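# Remove elastic band from tea caddies, lay it flat

## Task

Get the elastic band off the tea caddies. Lay it flat on the table, well away from the caddies and without crossing itself. Every caddy must stay upright, close to where it started. Finish with all grippers open and every arm pulled away, so nothing is held in place by a robot. Arm mounts in the scene frame (metres; heading in degrees counter-clockwise from +x): arm1 (+0.32, +0.46, +0.72) heading -125; arm2 (-0.32, +0.46, +0.72) heading -55; arm3 (-0.32, -0.46, +0.72) heading +55; arm4 (+0.32, -0.46, +0.72) heading +125.

## Robot and tools

SETUP. Four identical i2rt Big YAM arms, arm1 to arm4, sit on the tabletop at about z=0.72 m, one near each corner (positions in the task). Each has six revolute joints, a two-finger gripper and a wrist camera. Two fixed room cameras also exist. cam_high is about 2.1 m above the table and looks down. cam_low is at about x=-1.48, y=-0.03, z=0.92 and looks along +x across the table. Reach is roughly 1.0 m from the joint-1 axis. Each joint moves at its own rate, so the hand can swing wide between two postures.

FRAME. There is one scene frame. Its origin is on the floor and +z is up. The hand point is the midpoint between the fingertips. The hand's z axis runs along the fingers, and the fingers open and close along its y axis.

execute_actions. Arguments:
- actions: a list holding zero or one action.
- cameras: optional list drawn from arm1_cam_wrist, arm2_cam_wrist, arm3_cam_wrist, arm4_cam_wrist, cam_high, cam_low, all. If omitted, null or ["all"], every camera is returned; [] returns none.

An action is an object keyed by arm name, for example "arm2". Each arm gets its own object under the key "joints". That object maps joint names to absolute targets, not offsets. Any subset of the joints may be given:
- joint1_rad, -2.879 to 2.879 (tolerance ±0.045). Base yaw; positive is counter-clockwise seen from above; 0 points along the mount heading.
- joint2_rad, 0 to 3.141 (±0.14). Shoulder; 0 has the upper arm roughly level and pointing back; raising it lifts the arm up and then forward.
- joint3_rad, 0 to 3.019 (±0.09). Elbow; 0 is fully folded; larger values open it.
- joint4_rad, -1.692 to 1.57 (±0.055). Wrist pitch; positive tips the fingers up.
- joint5_rad, -1.57 to 1.57 (±0.03). Sideways wrist swing; positive goes to the arm's right.
- joint6_rad, -2.094 to 2.094 (±0.035). Hand roll; positive is clockwise viewed from behind the hand.
- gripper_m, 0 to 0.093 m (±0.003). Fingertip gap; each finger can squeeze at about 50 to 62 N.

All arms named in one action start together and may finish at different times. One action lasts at most 15 s. A joint or arm you leave out may still be driving toward its earlier target. An unknown key or an out-of-range number rejects the whole call, and nothing moves. An empty actions list just reports state and images.

RESULTS. Each call reports every arm's joint_positions and joint_status. It also returns images, and a "pictures" line gives the camera order.
- joint_status values:
  - done.
  - off_target: the joint stopped short and may still be pushing.
  - contact_stop or time_out: the joint holds where it halted. After a time_out, a joint may keep a target up to 0.375, 0.375, 0.113, 0.225, 0.075, 0.3 rad (joints 1 to 6) from where it stands and keep pushing. on_its_own lists such joints, and "held at" there is the target, not the position.
  - not_followed: the self- and inter-arm collision check withheld that arm's joint targets. Its gripper command still runs. The arm may retry the withheld targets on later actions.
- A "joint command not followed" line, usually with a "cause:" line, accompanies a withheld arm.
- To relieve a joint that is pushing, command its reported position.
- Very small target changes may not move a joint.
- A joint holding a load can sag.

wait(seconds 0 to 10): no new command. The robots keep doing what they were doing. It returns the same state and images.

zoom_image(camera, region=[x0,y0,x1,y1]): gives a closer look at that camera's latest full image. Pixels are counted from the top-left corner, and the region is at most 504x504. Wrist images are 616x616 fisheye; room images are 672x504.

finished_scene(scene): ends the current scene. Pass its number, which the empty execute_actions result reports. The robot first holds your last command, and the result says whether the goal was met. This cannot be undone. Call it only when the band is flat and clear and the grippers are open and away. If you reply without any tool call, the remaining run ends.

CAMERAS. Calibration comes as OpenCV intrinsics plus a world-to-camera transform. Room cameras can be off by up to about 2.3° and 9 mm. Wrist camera poses come from joint readings, so they are less exact. Results list any camera whose numbers changed.

HAZARDS.
- Knocking an object out of the work area fails the task.
- A hard squeeze between two arms fails and ends the run, and a hard collision may too. The collision check can react late, and between arms it ignores fingers, gripper bodies and wrist cameras.
- The arms do not stop on contact; they keep pushing, sometimes hard.
- Sustained pushing or holding a load heats motors. MOTOR HOT warns at 85 °C. At 100 °C an OVER-TEMPERATURE FAULT drops that arm, and its joints read limit_stop_at_motor_heat; resend the targets.
- Other arms carry on while one is stopped.
- Avoid drops, slips, slams and toppling caddies. Keep motions brisk, because less robot motion time is better.

Each tool is called as name(argument=value, ...), one argument or row to a line, values as JSON.

## Session

execute_actions(
  actions=[],
)

Scene clock: 0.00 s.
Motor temperatures (°C, as the motors report them): arm1=[18 20 19 20 20 21] | arm2=[19 20 20 21 19 19] | arm3=[19 19 19 19 19 21] | arm4=[22 19 19 22 19 18]
arm1.joint_positions: joint1_rad=-0.017 joint2_rad=+0.447 joint3_rad=+1.471 joint4_rad=-1.522 joint5_rad=-0.015 joint6_rad=+0.012 gripper_m=+0.095
arm1.joint_status: not commanded
arm1.hand: x=+0.2472 y=+0.3534 z=+1.3594 quat_wxyz=(-0.233, -0.770, -0.386, +0.451) (m; scene frame)
arm2.joint_positions: joint1_rad=+0.010 joint2_rad=+0.445 joint3_rad=+1.474 joint4_rad=-1.548 joint5_rad=-0.008 joint6_rad=-0.009 gripper_m=+0.094
arm2.joint_status: not commanded
arm2.hand: x=-0.2434 y=+0.3676 z=+1.3071 quat_wxyz=(-0.447, -0.381, -0.776, +0.229) (m; scene frame)
arm3.joint_positions: joint1_rad=+0.014 joint2_rad=+0.441 joint3_rad=+1.470 joint4_rad=-1.539 joint5_rad=-0.010 joint6_rad=-0.016 gripper_m=+0.094
arm3.joint_status: not commanded
arm3.hand: x=-0.2584 y=-0.3577 z=+1.3439 quat_wxyz=(-0.441, +0.430, -0.747, -0.248) (m; scene frame)
arm4.joint_positions: joint1_rad=+0.008 joint2_rad=+0.450 joint3_rad=+1.453 joint4_rad=-1.526 joint5_rad=-0.008 joint6_rad=+0.010 gripper_m=+0.094
arm4.joint_status: not commanded
arm4.hand: x=+0.2450 y=-0.3527 z=+1.3156 quat_wxyz=(-0.228, +0.765, -0.407, -0.444) (m; scene frame)
pictures: arm1_cam_wrist, arm2_cam_wrist, arm3_cam_wrist, arm4_cam_wrist, cam_high, cam_low
Images, in order (width x height): arm1_cam_wrist 616x616, arm2_cam_wrist 616x616, arm3_cam_wrist 616x616, arm4_cam_wrist 616x616, cam_high 672x504, cam_low 672x504.

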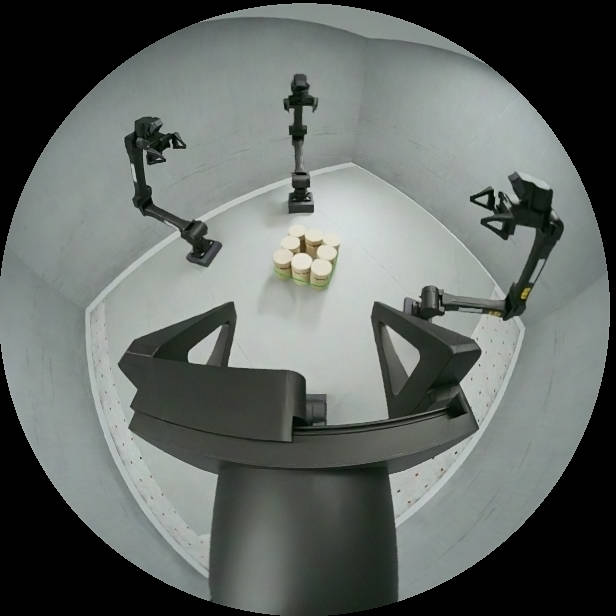

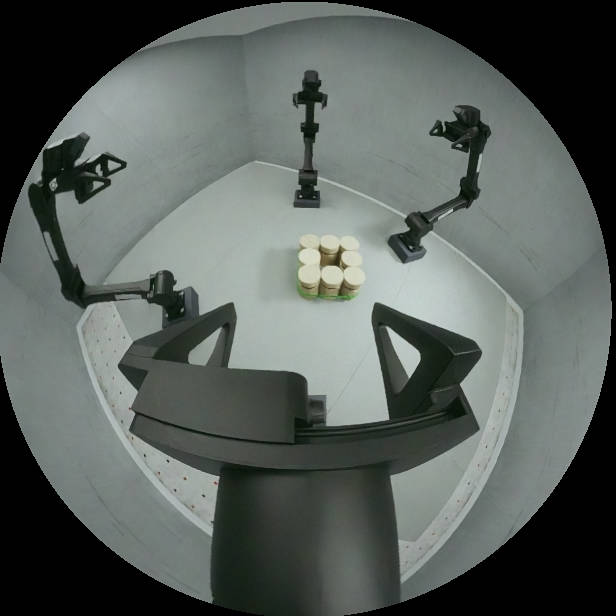

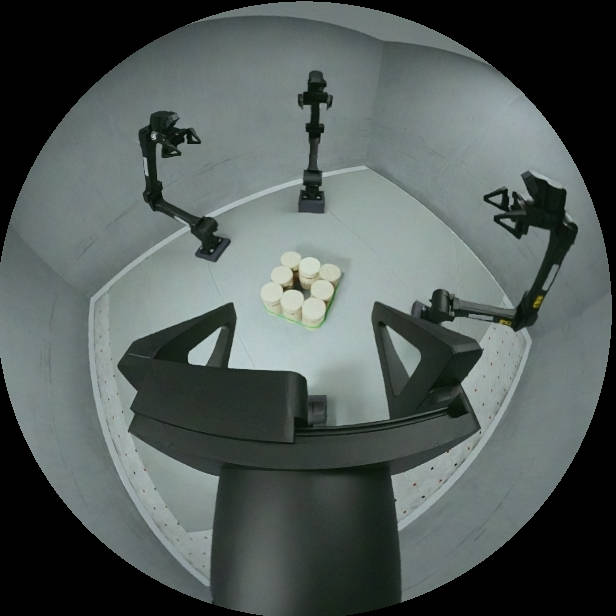

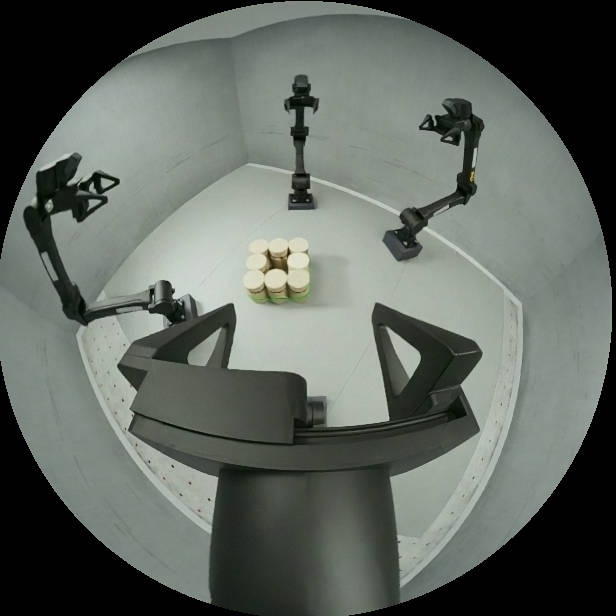

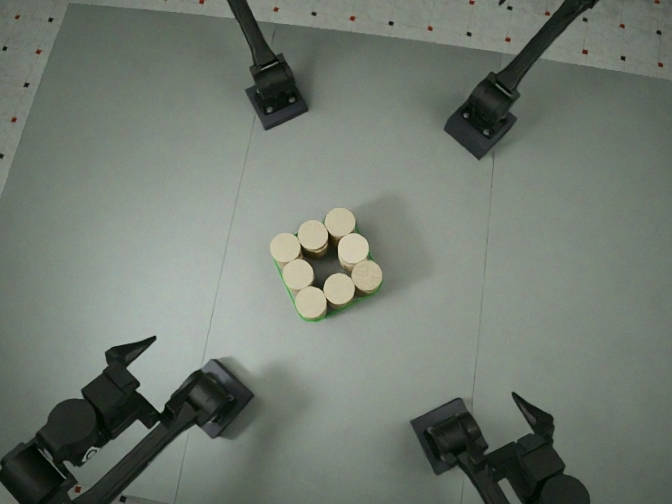

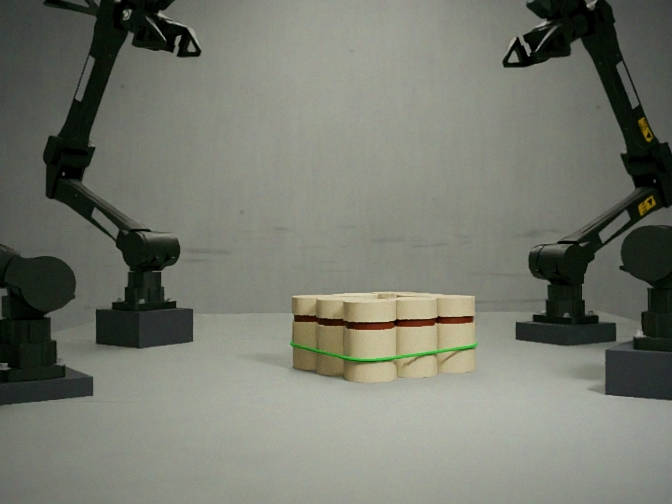

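zoom_image(
  camera="cam_high",
  region=[250, 190, 410, 340],
)

zoom_image(
  camera="cam_low",
  region=[270, 270, 500, 400],
)

Region (250, 190, 410, 340) of cam_high's 672x504 image, scaled by 3.150, with more detail than that image has; it fills the top 472 rows of this view, and the rest is white.

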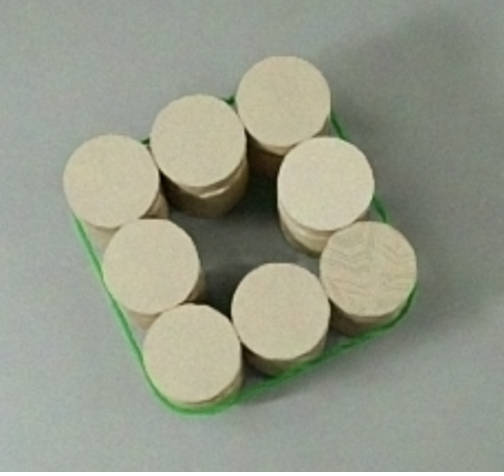

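Region (270, 270, 500, 400) of cam_low's 672x504 image, scaled by 2.191, with more detail than that image has; it fills the top 285 rows of this view, and the rest is white.

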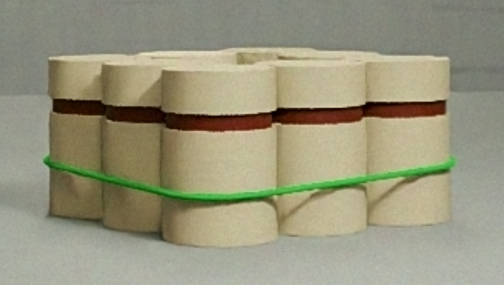

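execute_actions(
  actions=[
    {"arm1":{"joints":{"joint4_rad":-0.9}},"arm2":{"joints":{"joint3_rad":0.9}},"arm3":{"joints":{"joint2_rad":0.9}},"arm4":{"joints":{"joint1_rad":0.6,"joint6_rad":1.57}}},
  ],
  cameras=[],
)

Scene clock: 68.93 s.
Motor temperatures (°C, as the motors report them): arm1=[18 20 21 20 20 21] | arm2=[19 20 24 21 19 19] | arm3=[19 19 24 19 19 21] | arm4=[22 19 22 22 19 18]
arm1.joint_positions: joint1_rad=-0.017 joint2_rad=+0.447 joint3_rad=+1.471 joint4_rad=-0.914 joint5_rad=-0.015 joint6_rad=+0.012 gripper_m=+0.095
arm1.joint_status: all done
arm1.hand: x=+0.2302 y=+0.3291 z=+1.5035 quat_wxyz=(-0.339, -0.598, -0.303, +0.660) (m; scene frame)
arm2.joint_positions: joint1_rad=+0.010 joint2_rad=+0.450 joint3_rad=+0.907 joint4_rad=-1.548 joint5_rad=-0.008 joint6_rad=-0.009 gripper_m=+0.094
arm2.joint_status: all done
arm2.hand: x=-0.2176 y=+0.3284 z=+1.0541 quat_wxyz=(-0.212, -0.431, -0.870, +0.109) (m; scene frame)
arm3.joint_positions: joint1_rad=+0.014 joint2_rad=+0.904 joint3_rad=+1.468 joint4_rad=-1.539 joint5_rad=-0.010 joint6_rad=-0.016 gripper_m=+0.094
arm3.joint_status: all done
arm3.hand: x=-0.1637 y=-0.2024 z=+1.2539 quat_wxyz=(-0.255, +0.476, -0.829, -0.146) (m; scene frame)
arm4.joint_positions: joint1_rad=+0.595 joint2_rad=+0.450 joint3_rad=+1.453 joint4_rad=-1.526 joint5_rad=-0.008 joint6_rad=+1.560 gripper_m=+0.094
arm4.joint_status: all done
arm4.hand: x=+0.1985 y=-0.4112 z=+1.3156 quat_wxyz=(+0.280, +0.489, -0.715, -0.413) (m; scene frame)
pictures: none
No camera images: the call's "cameras" was empty. Leave "cameras" out to get every camera's image.

execute_actions(
  actions=[
    {"arm1":{"joints":{"joint1_rad":0.047,"joint2_rad":0.8,"joint3_rad":0.658,"joint4_rad":-0.062,"joint6_rad":1.57,"gripper_m":0.035}},"arm2":{"joints":{"joint1_rad":-0.236,"joint2_rad":0.8,"joint3_rad":0.68,"joint4_rad":-0.228,"joint6_rad":1.57,"gripper_m":0.035}},"arm3":{"joints":{"joint1_rad":-0.115,"joint2_rad":0.6,"joint3_rad":0.8,"joint4_rad":-0.36,"joint6_rad":1.57,"gripper_m":0.035}},"arm4":{"joints":{"joint1_rad":0.132,"joint2_rad":0.6,"joint3_rad":0.8,"joint4_rad":-0.332,"joint6_rad":1.57,"gripper_m":0.035}}},
  ],
  cameras=[],
)

execute_actions(
  actions=[
    {"arm1":{"joints":{"joint2_rad":1.496}},"arm2":{"joints":{"joint2_rad":1.352}},"arm3":{"joints":{"joint2_rad":0.743,"joint3_rad":0.203}},"arm4":{"joints":{"joint2_rad":0.9,"joint3_rad":0.332}}},
  ],
)

Scene clock: 128.77 s.
Motor temperatures (°C, as the motors report them): arm1=[18 21 21 20 20 21] | arm2=[19 20 25 21 19 19] | arm3=[19 19 28 19 19 21] | arm4=[22 19 23 22 19 18]
arm1.joint_positions: joint1_rad=+0.042 joint2_rad=+0.801 joint3_rad=+0.662 joint4_rad=-0.076 joint5_rad=-0.015 joint6_rad=+1.560 gripper_m=+0.035
arm1.joint_status: all done
arm1.hand: x=+0.0873 y=+0.1001 z=+1.1368 quat_wxyz=(-0.598, -0.751, +0.214, +0.179) (m; scene frame)
arm2.joint_positions: joint1_rad=-0.233 joint2_rad=+0.809 joint3_rad=+0.677 joint4_rad=-0.248 joint5_rad=-0.008 joint6_rad=+1.553 gripper_m=+0.035
arm2.joint_status: all done
arm2.hand: x=-0.1564 y=+0.0775 z=+1.0579 quat_wxyz=(-0.552, -0.809, -0.174, -0.105) (m; scene frame)
arm3.joint_positions: joint1_rad=-0.107 joint2_rad=+0.603 joint3_rad=+0.791 joint4_rad=-0.381 joint5_rad=-0.010 joint6_rad=+1.559 gripper_m=+0.035
arm3.joint_status: all done
arm3.hand: x=-0.0943 y=-0.1734 z=+1.2086 quat_wxyz=(-0.208, -0.247, -0.731, -0.601) (m; scene frame)
arm4.joint_positions: joint1_rad=+0.135 joint2_rad=+0.605 joint3_rad=+0.798 joint4_rad=-0.355 joint5_rad=-0.009 joint6_rad=+1.562 gripper_m=+0.035
arm4.joint_status: all done
arm4.hand: x=+0.0749 y=-0.1855 z=+1.1949 quat_wxyz=(+0.230, +0.277, -0.711, -0.605) (m; scene frame)
pictures: none
No camera images: the call's "cameras" was empty. Leave "cameras" out to get every camera's image.

Scene clock: 130.17 s.
Motor temperatures (°C, as the motors report them): arm1=[18 21 21 20 20 21] | arm2=[19 20 25 21 19 19] | arm3=[19 19 28 19 19 21] | arm4=[22 19 23 22 19 18]
arm1.joint_positions: joint1_rad=+0.042 joint2_rad=+1.487 joint3_rad=+0.656 joint4_rad=-0.070 joint5_rad=-0.015 joint6_rad=+1.561 gripper_m=+0.035
arm1.joint_status: all done
arm1.hand: x=+0.0639 y=+0.0679 z=+0.8309 quat_wxyz=(-0.312, -0.908, +0.264, +0.091) (m; scene frame)
arm2.joint_positions: joint1_rad=-0.233 joint2_rad=+1.335 joint3_rad=+0.679 joint4_rad=-0.230 joint5_rad=-0.008 joint6_rad=+1.556 gripper_m=+0.035
arm2.joint_status: all done
arm2.hand: x=-0.1424 y=+0.0383 z=+0.8391 quat_wxyz=(-0.331, -0.921, -0.194, -0.063) (m; scene frame)
arm3.joint_positions: joint1_rad=-0.107 joint2_rad=+0.749 joint3_rad=+0.198 joint4_rad=-0.364 joint5_rad=-0.010 joint6_rad=+1.561 gripper_m=+0.035
arm3.joint_status: all done
arm3.hand: x=-0.1558 y=-0.2505 z=+0.8265 quat_wxyz=(-0.102, -0.305, -0.896, -0.306) (m; scene frame)
arm4.joint_positions: joint1_rad=+0.135 joint2_rad=+0.906 joint3_rad=+0.326 joint4_rad=-0.337 joint5_rad=-0.009 joint6_rad=+1.563 gripper_m=+0.035
arm4.joint_status: all done
arm4.hand: x=+0.1129 y=-0.2280 z=+0.8253 quat_wxyz=(+0.116, +0.341, -0.884, -0.298) (m; scene frame)
pictures: arm1_cam_wrist, arm2_cam_wrist, arm3_cam_wrist, arm4_cam_wrist, cam_high, cam_low
camera_calibration (this result's frames):
arm1_cam_wrist: T_world_to_cam=[[0.419109, 0.656966, -0.626692, 0.450601], [0.877873, -0.117069, 0.464364, -0.432221], [0.231705, -0.744775, -0.625798, 0.677368], [0, 0, 0, 1]] pos_world=[0.0336347, 0.157857, 0.906991]
arm2_cam_wrist: T_world_to_cam=[[-0.321233, 0.69997, -0.637849, 0.46185], [0.600321, 0.671437, 0.434496, -0.298097], [0.73241, -0.24334, -0.635894, 0.77603], [0, 0, 0, 1]] pos_world=[-0.241057, 0.065711, 0.917585]
arm3_cam_wrist: T_world_to_cam=[[-0.488038, -0.623018, -0.611283, 0.277453], [-0.858179, 0.214765, 0.466268, -0.46031], [-0.159211, 0.752147, -0.639474, 0.815988], [0, 0, 0, 1]] pos_world=[-0.129706, -0.342026, 0.906033]
arm4_cam_wrist: T_world_to_cam=[[0.537311, -0.592013, -0.60068, 0.299052], [-0.366484, -0.805362, 0.46592, -0.521365], [-0.759596, -0.0302044, -0.649694, 0.741375], [0, 0, 0, 1]] pos_world=[0.211389, -0.220452, 0.904215]
Images, in order (width x height): arm1_cam_wrist 616x616, arm2_cam_wrist 616x616, arm3_cam_wrist 616x616, arm4_cam_wrist 616x616, cam_high 672x504, cam_low 672x504.

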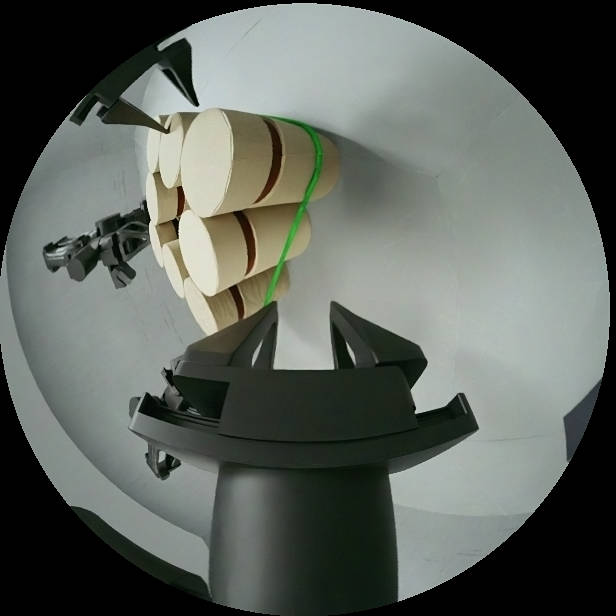

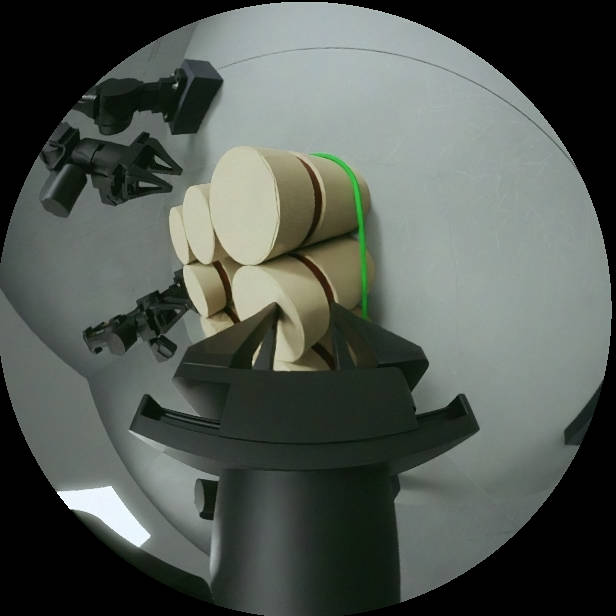

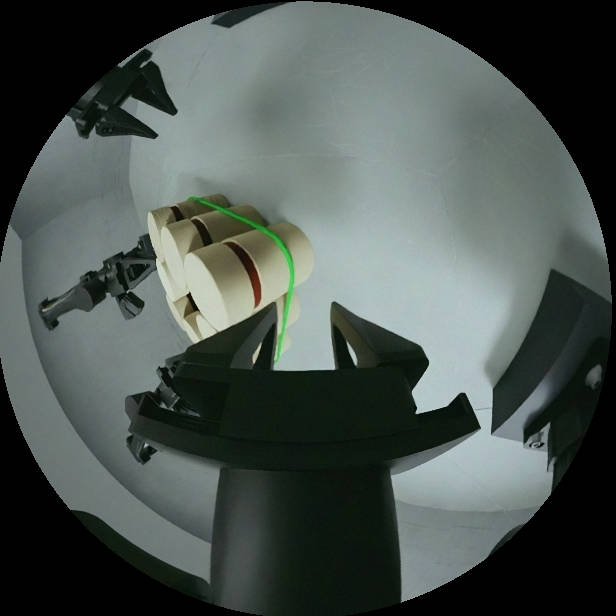

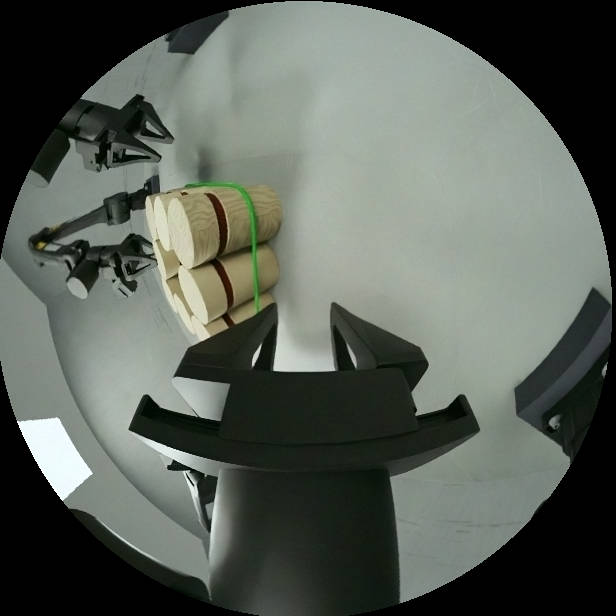

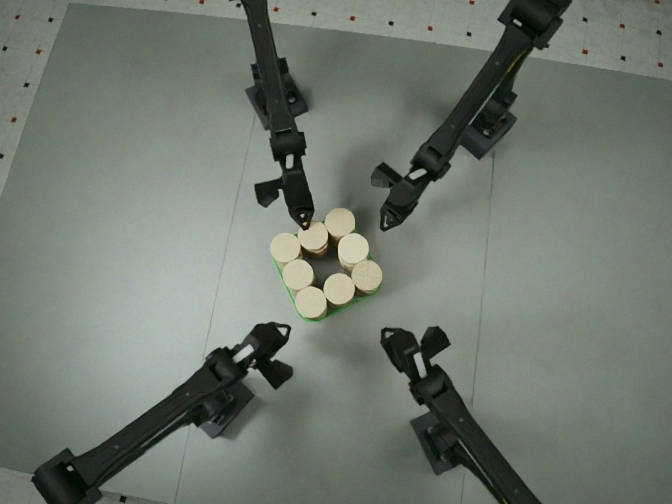

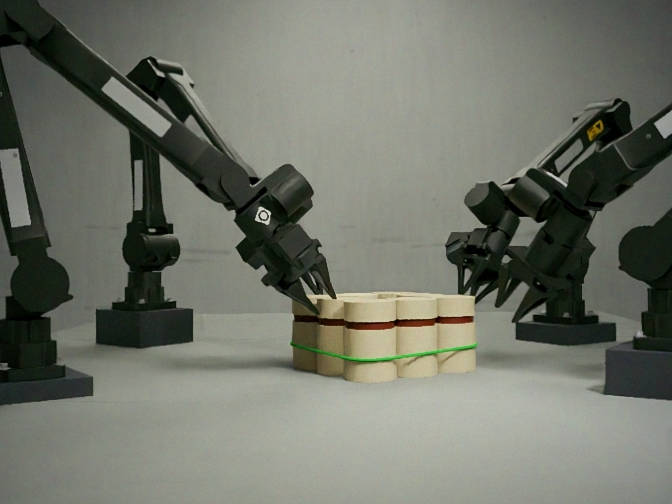

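zoom_image(
  camera="cam_high",
  region=[240, 180, 420, 360],
)

Region (240, 180, 420, 360) of cam_high's 672x504 image, scaled by 2.800, with more detail than that image has.

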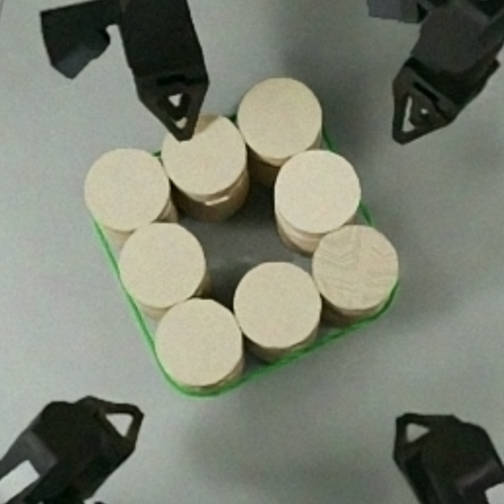

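execute_actions(
  actions=[
    {"arm1":{"joints":{"joint1_rad":-0.048,"joint2_rad":1.53,"joint4_rad":-0.03}},"arm2":{"joints":{"joint1_rad":-0.31,"joint2_rad":1.27,"joint3_rad":0.62}},"arm3":{"joints":{"joint1_rad":0.088,"joint2_rad":0.92,"joint3_rad":0.23,"joint4_rad":-0.2}},"arm4":{"joints":{"joint1_rad":0.147,"joint2_rad":1.1,"joint3_rad":0.41,"joint4_rad":-0.2}}},
  ],
  cameras=[],
)

execute_actions(
  actions=[
    {"arm1":{"joints":{"joint2_rad":1.622,"joint3_rad":0.694,"joint4_rad":0.028}},"arm2":{"joints":{"joint2_rad":1.355,"joint3_rad":0.579,"joint4_rad":-0.124}},"arm3":{"joints":{"joint2_rad":1.10,"joint3_rad":0.247,"joint4_rad":-0.047}},"arm4":{"joints":{"joint2_rad":1.295,"joint3_rad":0.475,"joint4_rad":-0.08}}},
  ],
)

Scene clock: 196.57 s.
Motor temperatures (°C, as the motors report them): arm1=[18 21 22 20 20 21] | arm2=[19 20 26 21 19 19] | arm3=[19 19 28 19 19 21] | arm4=[22 19 25 22 19 18]
arm1.joint_positions: joint1_rad=-0.054 joint2_rad=+1.512 joint3_rad=+0.656 joint4_rad=-0.042 joint5_rad=-0.015 joint6_rad=+1.561 gripper_m=+0.035
arm1.joint_status: all done
arm1.hand: x=+0.0256 y=+0.0921 z=+0.8240 quat_wxyz=(-0.309, -0.894, +0.307, +0.106) (m; scene frame)
arm2.joint_positions: joint1_rad=-0.313 joint2_rad=+1.276 joint3_rad=+0.628 joint4_rad=-0.230 joint5_rad=-0.009 joint6_rad=+1.556 gripper_m=+0.035
arm2.joint_status: all done
arm2.hand: x=-0.1824 y=+0.0438 z=+0.8413 quat_wxyz=(-0.337, -0.927, -0.157, -0.050) (m; scene frame)
arm3.joint_positions: joint1_rad=+0.079 joint2_rad=+0.914 joint3_rad=+0.198 joint4_rad=-0.218 joint5_rad=-0.010 joint6_rad=+1.561 gripper_m=+0.035
arm3.joint_status: all done
arm3.hand: x=-0.1916 y=-0.2125 z=+0.8067 quat_wxyz=(-0.071, -0.221, -0.923, -0.305) (m; scene frame)
arm4.joint_positions: joint1_rad=+0.137 joint2_rad=+1.102 joint3_rad=+0.375 joint4_rad=-0.218 joint5_rad=-0.009 joint6_rad=+1.563 gripper_m=+0.035
arm4.joint_status: all done
arm4.hand: x=+0.0924 y=-0.2060 z=+0.8052 quat_wxyz=(+0.111, +0.344, -0.888, -0.285) (m; scene frame)
pictures: none
No camera images: the call's "cameras" was empty. Leave "cameras" out to get every camera's image.

Scene clock: 197.67 s.
Motor temperatures (°C, as the motors report them): arm1=[18 21 22 20 20 21] | arm2=[19 20 26 21 19 19] | arm3=[19 19 28 19 19 21] | arm4=[22 19 25 22 19 18]
arm1.joint_positions: joint1_rad=-0.054 joint2_rad=+1.613 joint3_rad=+0.669 joint4_rad=+0.017 joint5_rad=-0.015 joint6_rad=+1.561 gripper_m=+0.035
arm1.joint_status: all done
arm1.hand: x=+0.0217 y=+0.0875 z=+0.7923 quat_wxyz=(-0.296, -0.898, +0.309, +0.102) (m; scene frame)
arm2.joint_positions: joint1_rad=-0.313 joint2_rad=+1.359 joint3_rad=+0.585 joint4_rad=-0.142 joint5_rad=-0.009 joint6_rad=+1.556 gripper_m=+0.035
arm2.joint_status: all done
arm2.hand: x=-0.1849 y=+0.0502 z=+0.8015 quat_wxyz=(-0.320, -0.933, -0.158, -0.048) (m; scene frame)
arm3.joint_positions: joint1_rad=+0.079 joint2_rad=+1.091 joint3_rad=+0.214 joint4_rad=-0.065 joint5_rad=-0.010 joint6_rad=+1.561 gripper_m=+0.035
arm3.joint_status: all done
arm3.hand: x=-0.1837 y=-0.1973 z=+0.7883 quat_wxyz=(-0.070, -0.222, -0.925, -0.301) (m; scene frame)
arm4.joint_positions: joint1_rad=+0.137 joint2_rad=+1.298 joint3_rad=+0.450 joint4_rad=-0.096 joint5_rad=-0.009 joint6_rad=+1.563 gripper_m=+0.035
arm4.joint_status: all done
arm4.hand: x=+0.0649 y=-0.1752 z=+0.7870 quat_wxyz=(+0.112, +0.344, -0.888, -0.286) (m; scene frame)
pictures: arm1_cam_wrist, arm2_cam_wrist, arm3_cam_wrist, arm4_cam_wrist, cam_high, cam_low
camera_calibration (this result's frames):
arm1_cam_wrist: T_world_to_cam=[[0.49038, 0.626208, -0.606128, 0.416021], [0.854983, -0.210875, 0.473852, -0.373704], [0.168912, -0.750597, -0.638806, 0.689723], [0, 0, 0, 1]] pos_world=[-0.00100064, 0.178384, 0.869842]
arm2_cam_wrist: T_world_to_cam=[[-0.26975, 0.740698, -0.615306, 0.405299], [0.655394, 0.609373, 0.446232, -0.260366], [0.705474, -0.282897, -0.649827, 0.794282], [0, 0, 0, 1]] pos_world=[-0.280374, 0.0831557, 0.881713]
arm3_cam_wrist: T_world_to_cam=[[-0.37176, -0.717666, -0.588855, 0.258591], [-0.877149, 0.0638454, 0.475956, -0.518723], [-0.303981, 0.693455, -0.653235, 0.719793], [0, 0, 0, 1]] pos_world=[-0.140059, -0.280443, 0.869356]
arm4_cam_wrist: T_world_to_cam=[[0.549276, -0.602724, -0.578809, 0.313237], [-0.373132, -0.796668, 0.475492, -0.484148], [-0.747709, -0.0452044, -0.662486, 0.688336], [0, 0, 0, 1]] pos_world=[0.161971, -0.165793, 0.867526]
Images, in order (width x height): arm1_cam_wrist 616x616, arm2_cam_wrist 616x616, arm3_cam_wrist 616x616, arm4_cam_wrist 616x616, cam_high 672x504, cam_low 672x504.

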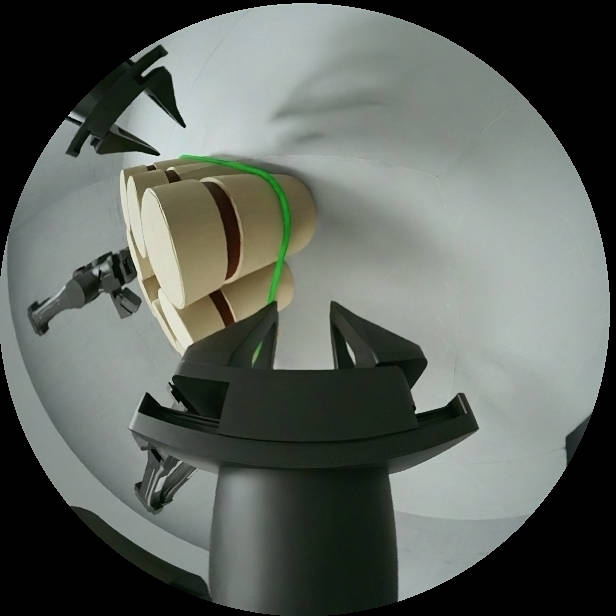

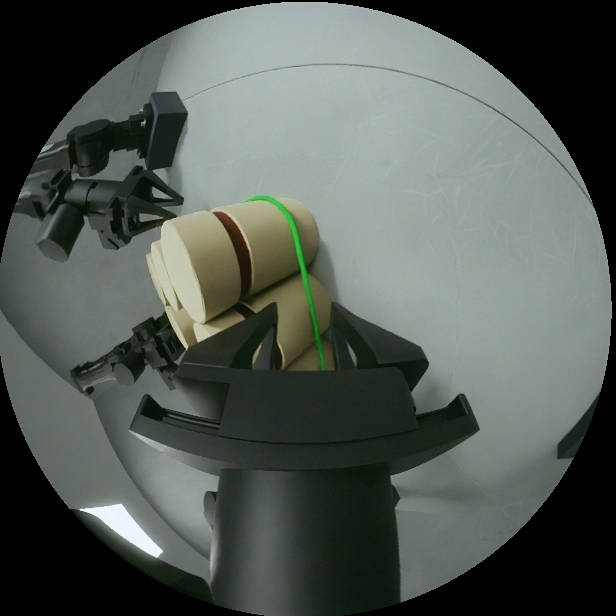

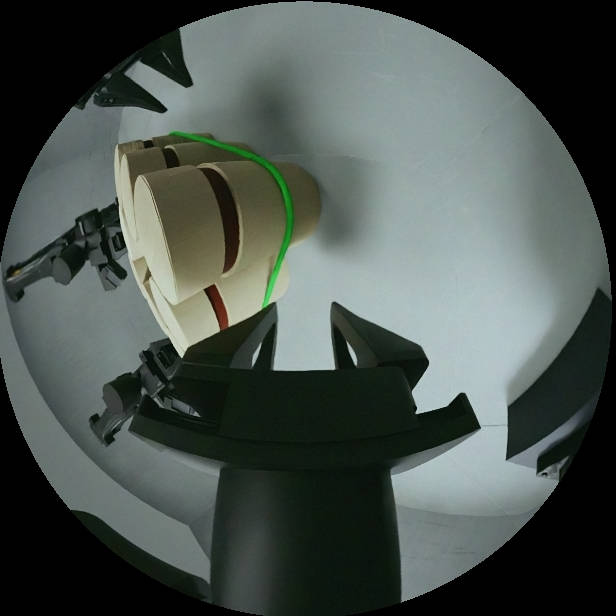

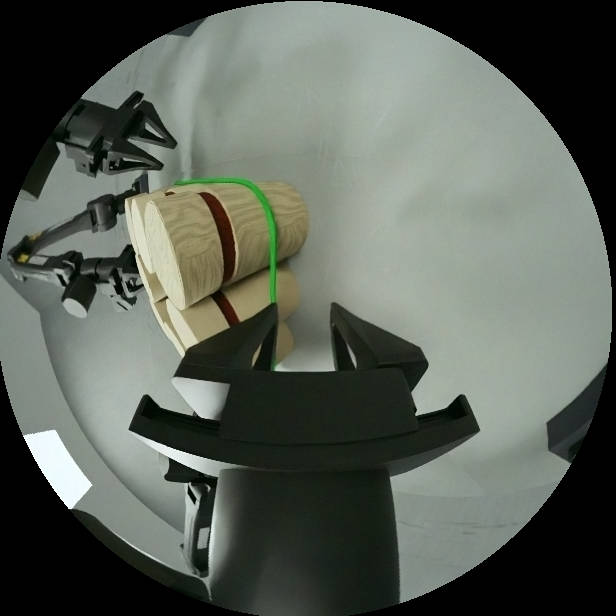

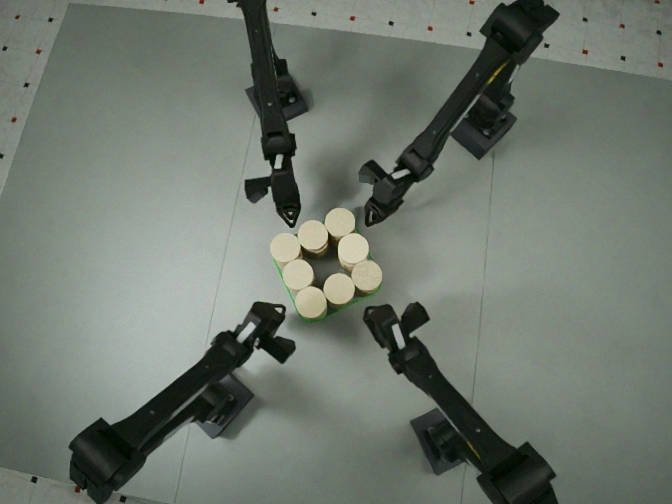

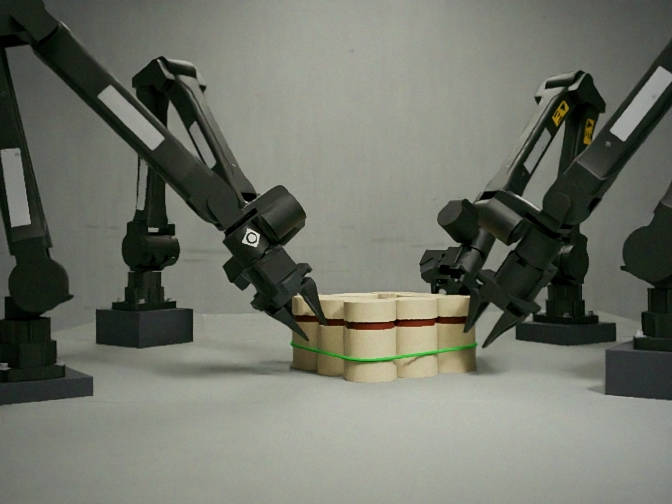

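execute_actions(
  actions=[
    {"arm1":{"joints":{"joint2_rad":1.63,"joint3_rad":0.724,"joint4_rad":0.043}},"arm2":{"joints":{"joint4_rad":-0.115}},"arm3":{"joints":{"joint1_rad":0.097,"joint2_rad":1.11,"joint3_rad":0.282,"joint4_rad":-0.03}},"arm4":{"joints":{"joint1_rad":0.155,"joint3_rad":0.504,"joint4_rad":-0.062}}},
  ],
  cameras=["arm1_cam_wrist","arm2_cam_wrist","arm3_cam_wrist","arm4_cam_wrist","cam_high"],
)

zoom_image(
  camera="cam_high",
  region=[250, 190, 410, 350],
)

Scene clock: 209.57 s.
Motor temperatures (°C, as the motors report them): arm1=[18 21 22 20 20 21] | arm2=[19 20 25 21 19 19] | arm3=[19 19 29 20 19 21] | arm4=[22 19 25 22 19 18]
arm1.joint_positions: joint1_rad=-0.054 joint2_rad=+1.613 joint3_rad=+0.700 joint4_rad=+0.033 joint5_rad=-0.015 joint6_rad=+1.561 gripper_m=+0.035
arm1.joint_status: all done
arm1.hand: x=+0.0099 y=+0.0728 z=+0.8064 quat_wxyz=(-0.317, -0.891, +0.306, +0.109) (m; scene frame)
arm2.joint_positions: joint1_rad=-0.313 joint2_rad=+1.359 joint3_rad=+0.585 joint4_rad=-0.133 joint5_rad=-0.009 joint6_rad=+1.556 gripper_m=+0.035
arm2.joint_status: all done
arm2.hand: x=-0.1843 y=+0.0484 z=+0.8029 quat_wxyz=(-0.324, -0.931, -0.158, -0.048) (m; scene frame)
arm3.joint_positions: joint1_rad=+0.084 joint2_rad=+1.094 joint3_rad=+0.253 joint4_rad=-0.045 joint5_rad=-0.010 joint6_rad=+1.561 gripper_m=+0.035
arm3.joint_status: all done
arm3.hand: x=-0.1744 y=-0.1765 z=+0.8063 quat_wxyz=(-0.076, -0.217, -0.916, -0.328) (m; scene frame)
arm4.joint_positions: joint1_rad=+0.147 joint2_rad=+1.298 joint3_rad=+0.467 joint4_rad=-0.080 joint5_rad=-0.009 joint6_rad=+1.563 gripper_m=+0.035
arm4.joint_status: all done
arm4.hand: x=+0.0548 y=-0.1694 z=+0.7959 quat_wxyz=(+0.118, +0.346, -0.881, -0.300) (m; scene frame)
pictures: arm1_cam_wrist, arm2_cam_wrist, arm3_cam_wrist, arm4_cam_wrist, cam_high
camera_calibration (this result's frames):
arm1_cam_wrist: T_world_to_cam=[[0.471458, 0.603186, -0.643346, 0.471422], [0.868977, -0.19337, 0.455507, -0.360105], [0.150352, -0.773806, -0.61532, 0.672693], [0, 0, 0, 1]] pos_world=[-0.0104732, 0.166545, 0.88124]
arm2_cam_wrist: T_world_to_cam=[[-0.267991, 0.735059, -0.622791, 0.414251], [0.654025, 0.613464, 0.44262, -0.257875], [0.707412, -0.288703, -0.64515, 0.791192], [0, 0, 0, 1]] pos_world=[-0.280027, 0.0821174, 0.88257]
arm3_cam_wrist: T_world_to_cam=[[-0.352403, -0.688264, -0.634118, 0.332627], [-0.889692, 0.0362193, 0.455123, -0.510776], [-0.290277, 0.724556, -0.625106, 0.705179], [0, 0, 0, 1]] pos_world=[-0.132516, -0.263507, 0.884203]
arm4_cam_wrist: T_world_to_cam=[[0.542097, -0.583253, -0.604935, 0.351933], [-0.355251, -0.811464, 0.46403, -0.481957], [-0.76153, -0.0366453, -0.647093, 0.676868], [0, 0, 0, 1]] pos_world=[0.153458, -0.16102, 0.874536]
Images, in order (width x height): arm1_cam_wrist 616x616, arm2_cam_wrist 616x616, arm3_cam_wrist 616x616, arm4_cam_wrist 616x616, cam_high 672x504.

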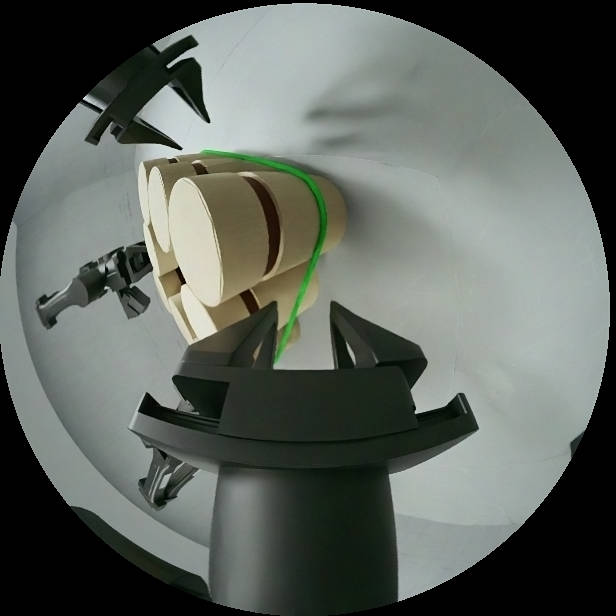

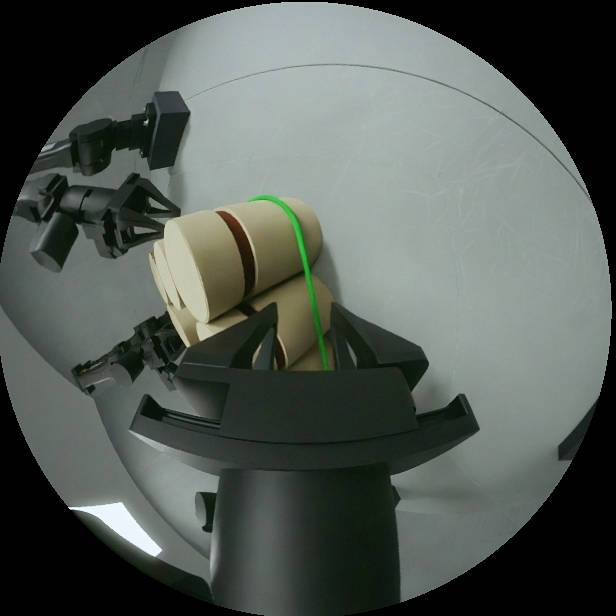

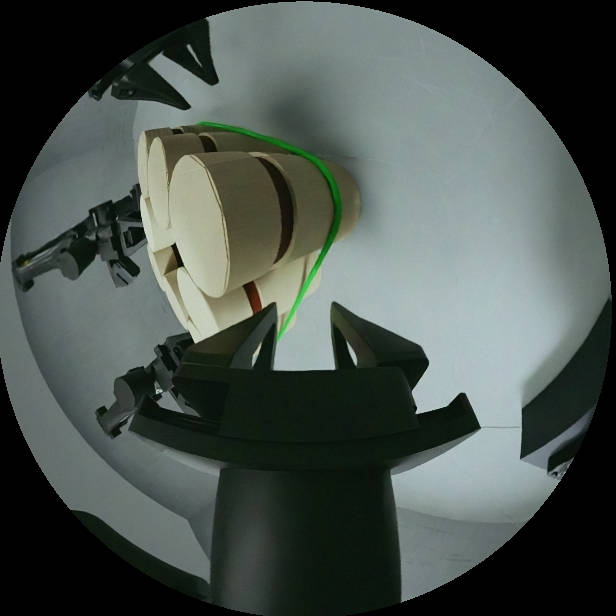

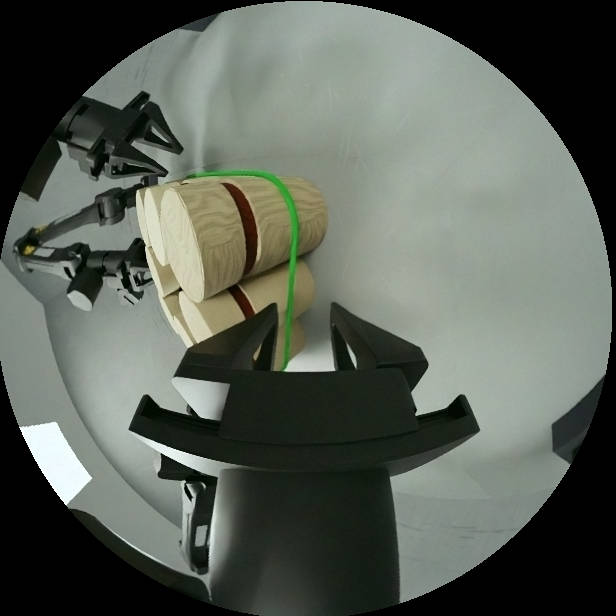

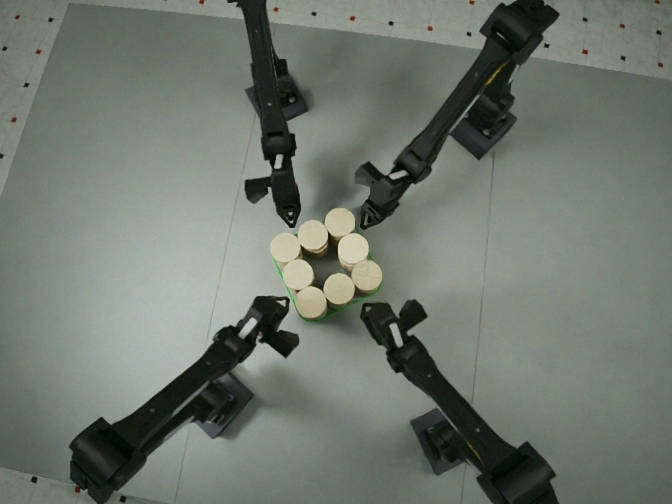

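Region (250, 190, 410, 350) of cam_high's 672x504 image, scaled by 3.150, with more detail than that image has.

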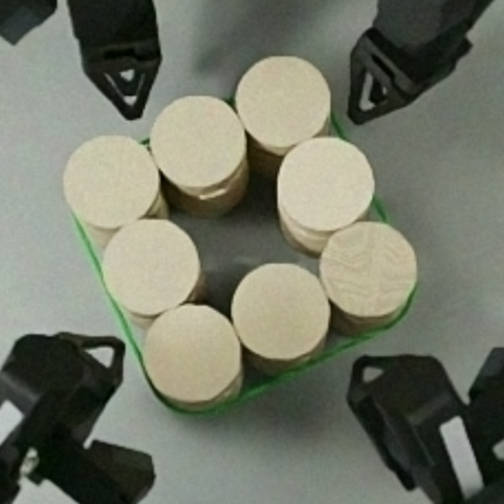

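execute_actions(
  actions=[
    {"arm1":{"joints":{"joint2_rad":1.71,"joint3_rad":0.752,"joint4_rad":0.098}},"arm2":{"joints":{"joint2_rad":1.455,"joint3_rad":0.63,"joint4_rad":-0.043}},"arm3":{"joints":{"joint2_rad":1.26,"joint3_rad":0.29,"joint4_rad":0.113}},"arm4":{"joints":{"joint2_rad":1.40,"joint3_rad":0.535,"joint4_rad":0.008}}},
  ],
  cameras=["arm1_cam_wrist","arm2_cam_wrist","arm3_cam_wrist","arm4_cam_wrist"],
)

Scene clock: 226.07 s.
Motor temperatures (°C, as the motors report them): arm1=[18 21 22 20 20 21] | arm2=[19 20 25 21 19 19] | arm3=[19 19 29 20 19 21] | arm4=[22 20 26 22 19 18]
arm1.joint_positions: joint1_rad=-0.054 joint2_rad=+1.696 joint3_rad=+0.731 joint4_rad=+0.087 joint5_rad=-0.015 joint6_rad=+1.561 gripper_m=+0.035
arm1.joint_status: all done
arm1.hand: x=+0.0004 y=+0.0612 z=+0.7865 quat_wxyz=(-0.318, -0.891, +0.306, +0.110) (m; scene frame)
arm2.joint_positions: joint1_rad=-0.313 joint2_rad=+1.458 joint3_rad=+0.585 joint4_rad=-0.061 joint5_rad=-0.009 joint6_rad=+1.556 gripper_m=+0.035
arm2.joint_status: all done
arm2.hand: x=-0.1830 y=+0.0434 z=+0.7726 quat_wxyz=(-0.311, -0.936, -0.159, -0.047) (m; scene frame)
arm3.joint_positions: joint1_rad=+0.084 joint2_rad=+1.250 joint3_rad=+0.257 joint4_rad=+0.095 joint5_rad=-0.010 joint6_rad=+1.561 gripper_m=+0.035
arm3.joint_status: all done
arm3.hand: x=-0.1698 y=-0.1675 z=+0.7823 quat_wxyz=(-0.075, -0.218, -0.918, -0.322) (m; scene frame)
arm4.joint_positions: joint1_rad=+0.147 joint2_rad=+1.401 joint3_rad=+0.506 joint4_rad=-0.010 joint5_rad=-0.009 joint6_rad=+1.563 gripper_m=+0.035
arm4.joint_status: all done
arm4.hand: x=+0.0398 y=-0.1529 z=+0.7828 quat_wxyz=(+0.119, +0.346, -0.880, -0.303) (m; scene frame)
pictures: arm1_cam_wrist, arm2_cam_wrist, arm3_cam_wrist, arm4_cam_wrist
camera_calibration (this result's frames):
arm1_cam_wrist: T_world_to_cam=[[0.470834, 0.602426, -0.644513, 0.471071], [0.869416, -0.192821, 0.454902, -0.344496], [0.149769, -0.774534, -0.614546, 0.652274], [0, 0, 0, 1]] pos_world=[-0.0199772, 0.154996, 0.861176]
arm2_cam_wrist: T_world_to_cam=[[-0.272927, 0.750895, -0.601388, 0.381254], [0.657939, 0.601761, 0.45277, -0.248851], [0.701874, -0.272104, -0.65828, 0.777646], [0, 0, 0, 1]] pos_world=[-0.278027, 0.0750678, 0.853863]
arm3_cam_wrist: T_world_to_cam=[[-0.356039, -0.695301, -0.624334, 0.315772], [-0.887042, 0.0413218, 0.459836, -0.498419], [-0.293925, 0.71753, -0.631473, 0.688166], [0, 0, 0, 1]] pos_world=[-0.127422, -0.253627, 0.860897]
arm4_cam_wrist: T_world_to_cam=[[0.539451, -0.580334, -0.610086, 0.366321], [-0.35323, -0.813687, 0.461672, -0.466391], [-0.764344, -0.033549, -0.643936, 0.655722], [0, 0, 0, 1]] pos_world=[0.138842, -0.144909, 0.86105]
Images, in order (width x height): arm1_cam_wrist 616x616, arm2_cam_wrist 616x616, arm3_cam_wrist 616x616, arm4_cam_wrist 616x616.

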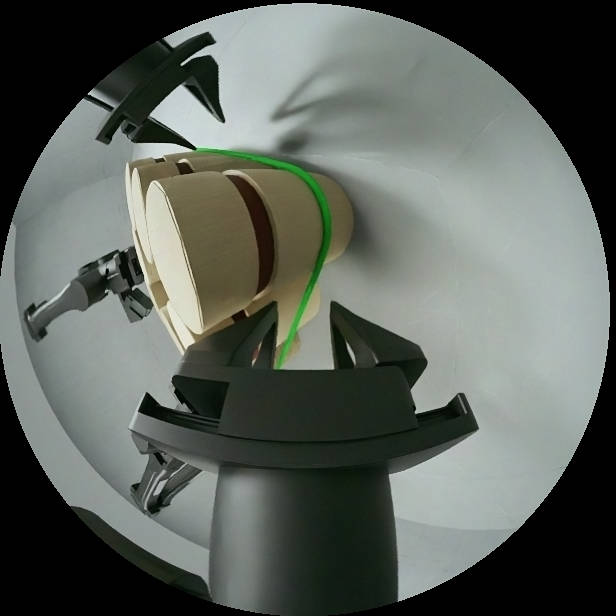

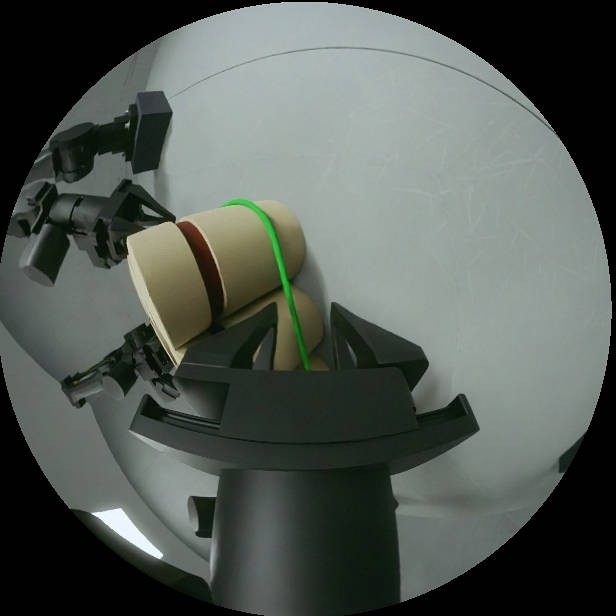

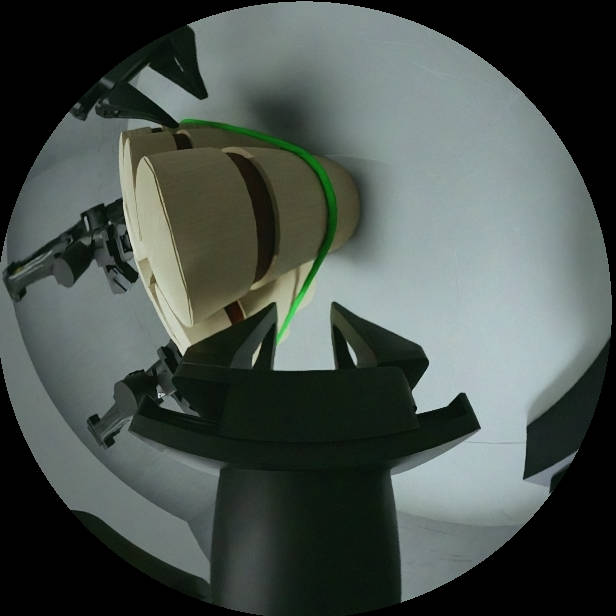

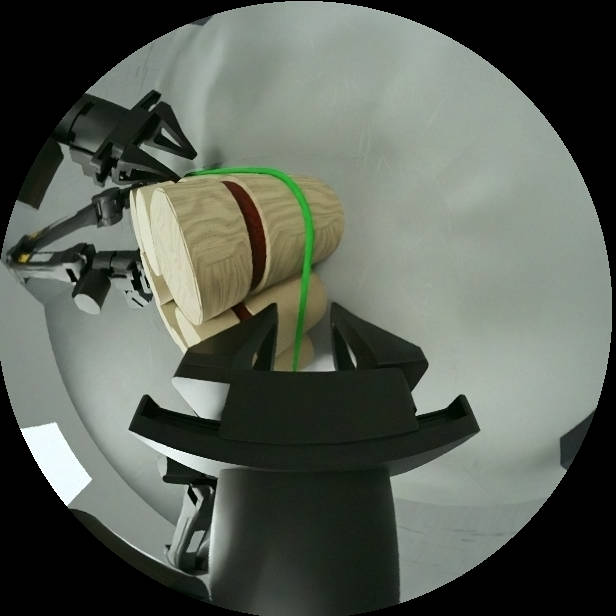

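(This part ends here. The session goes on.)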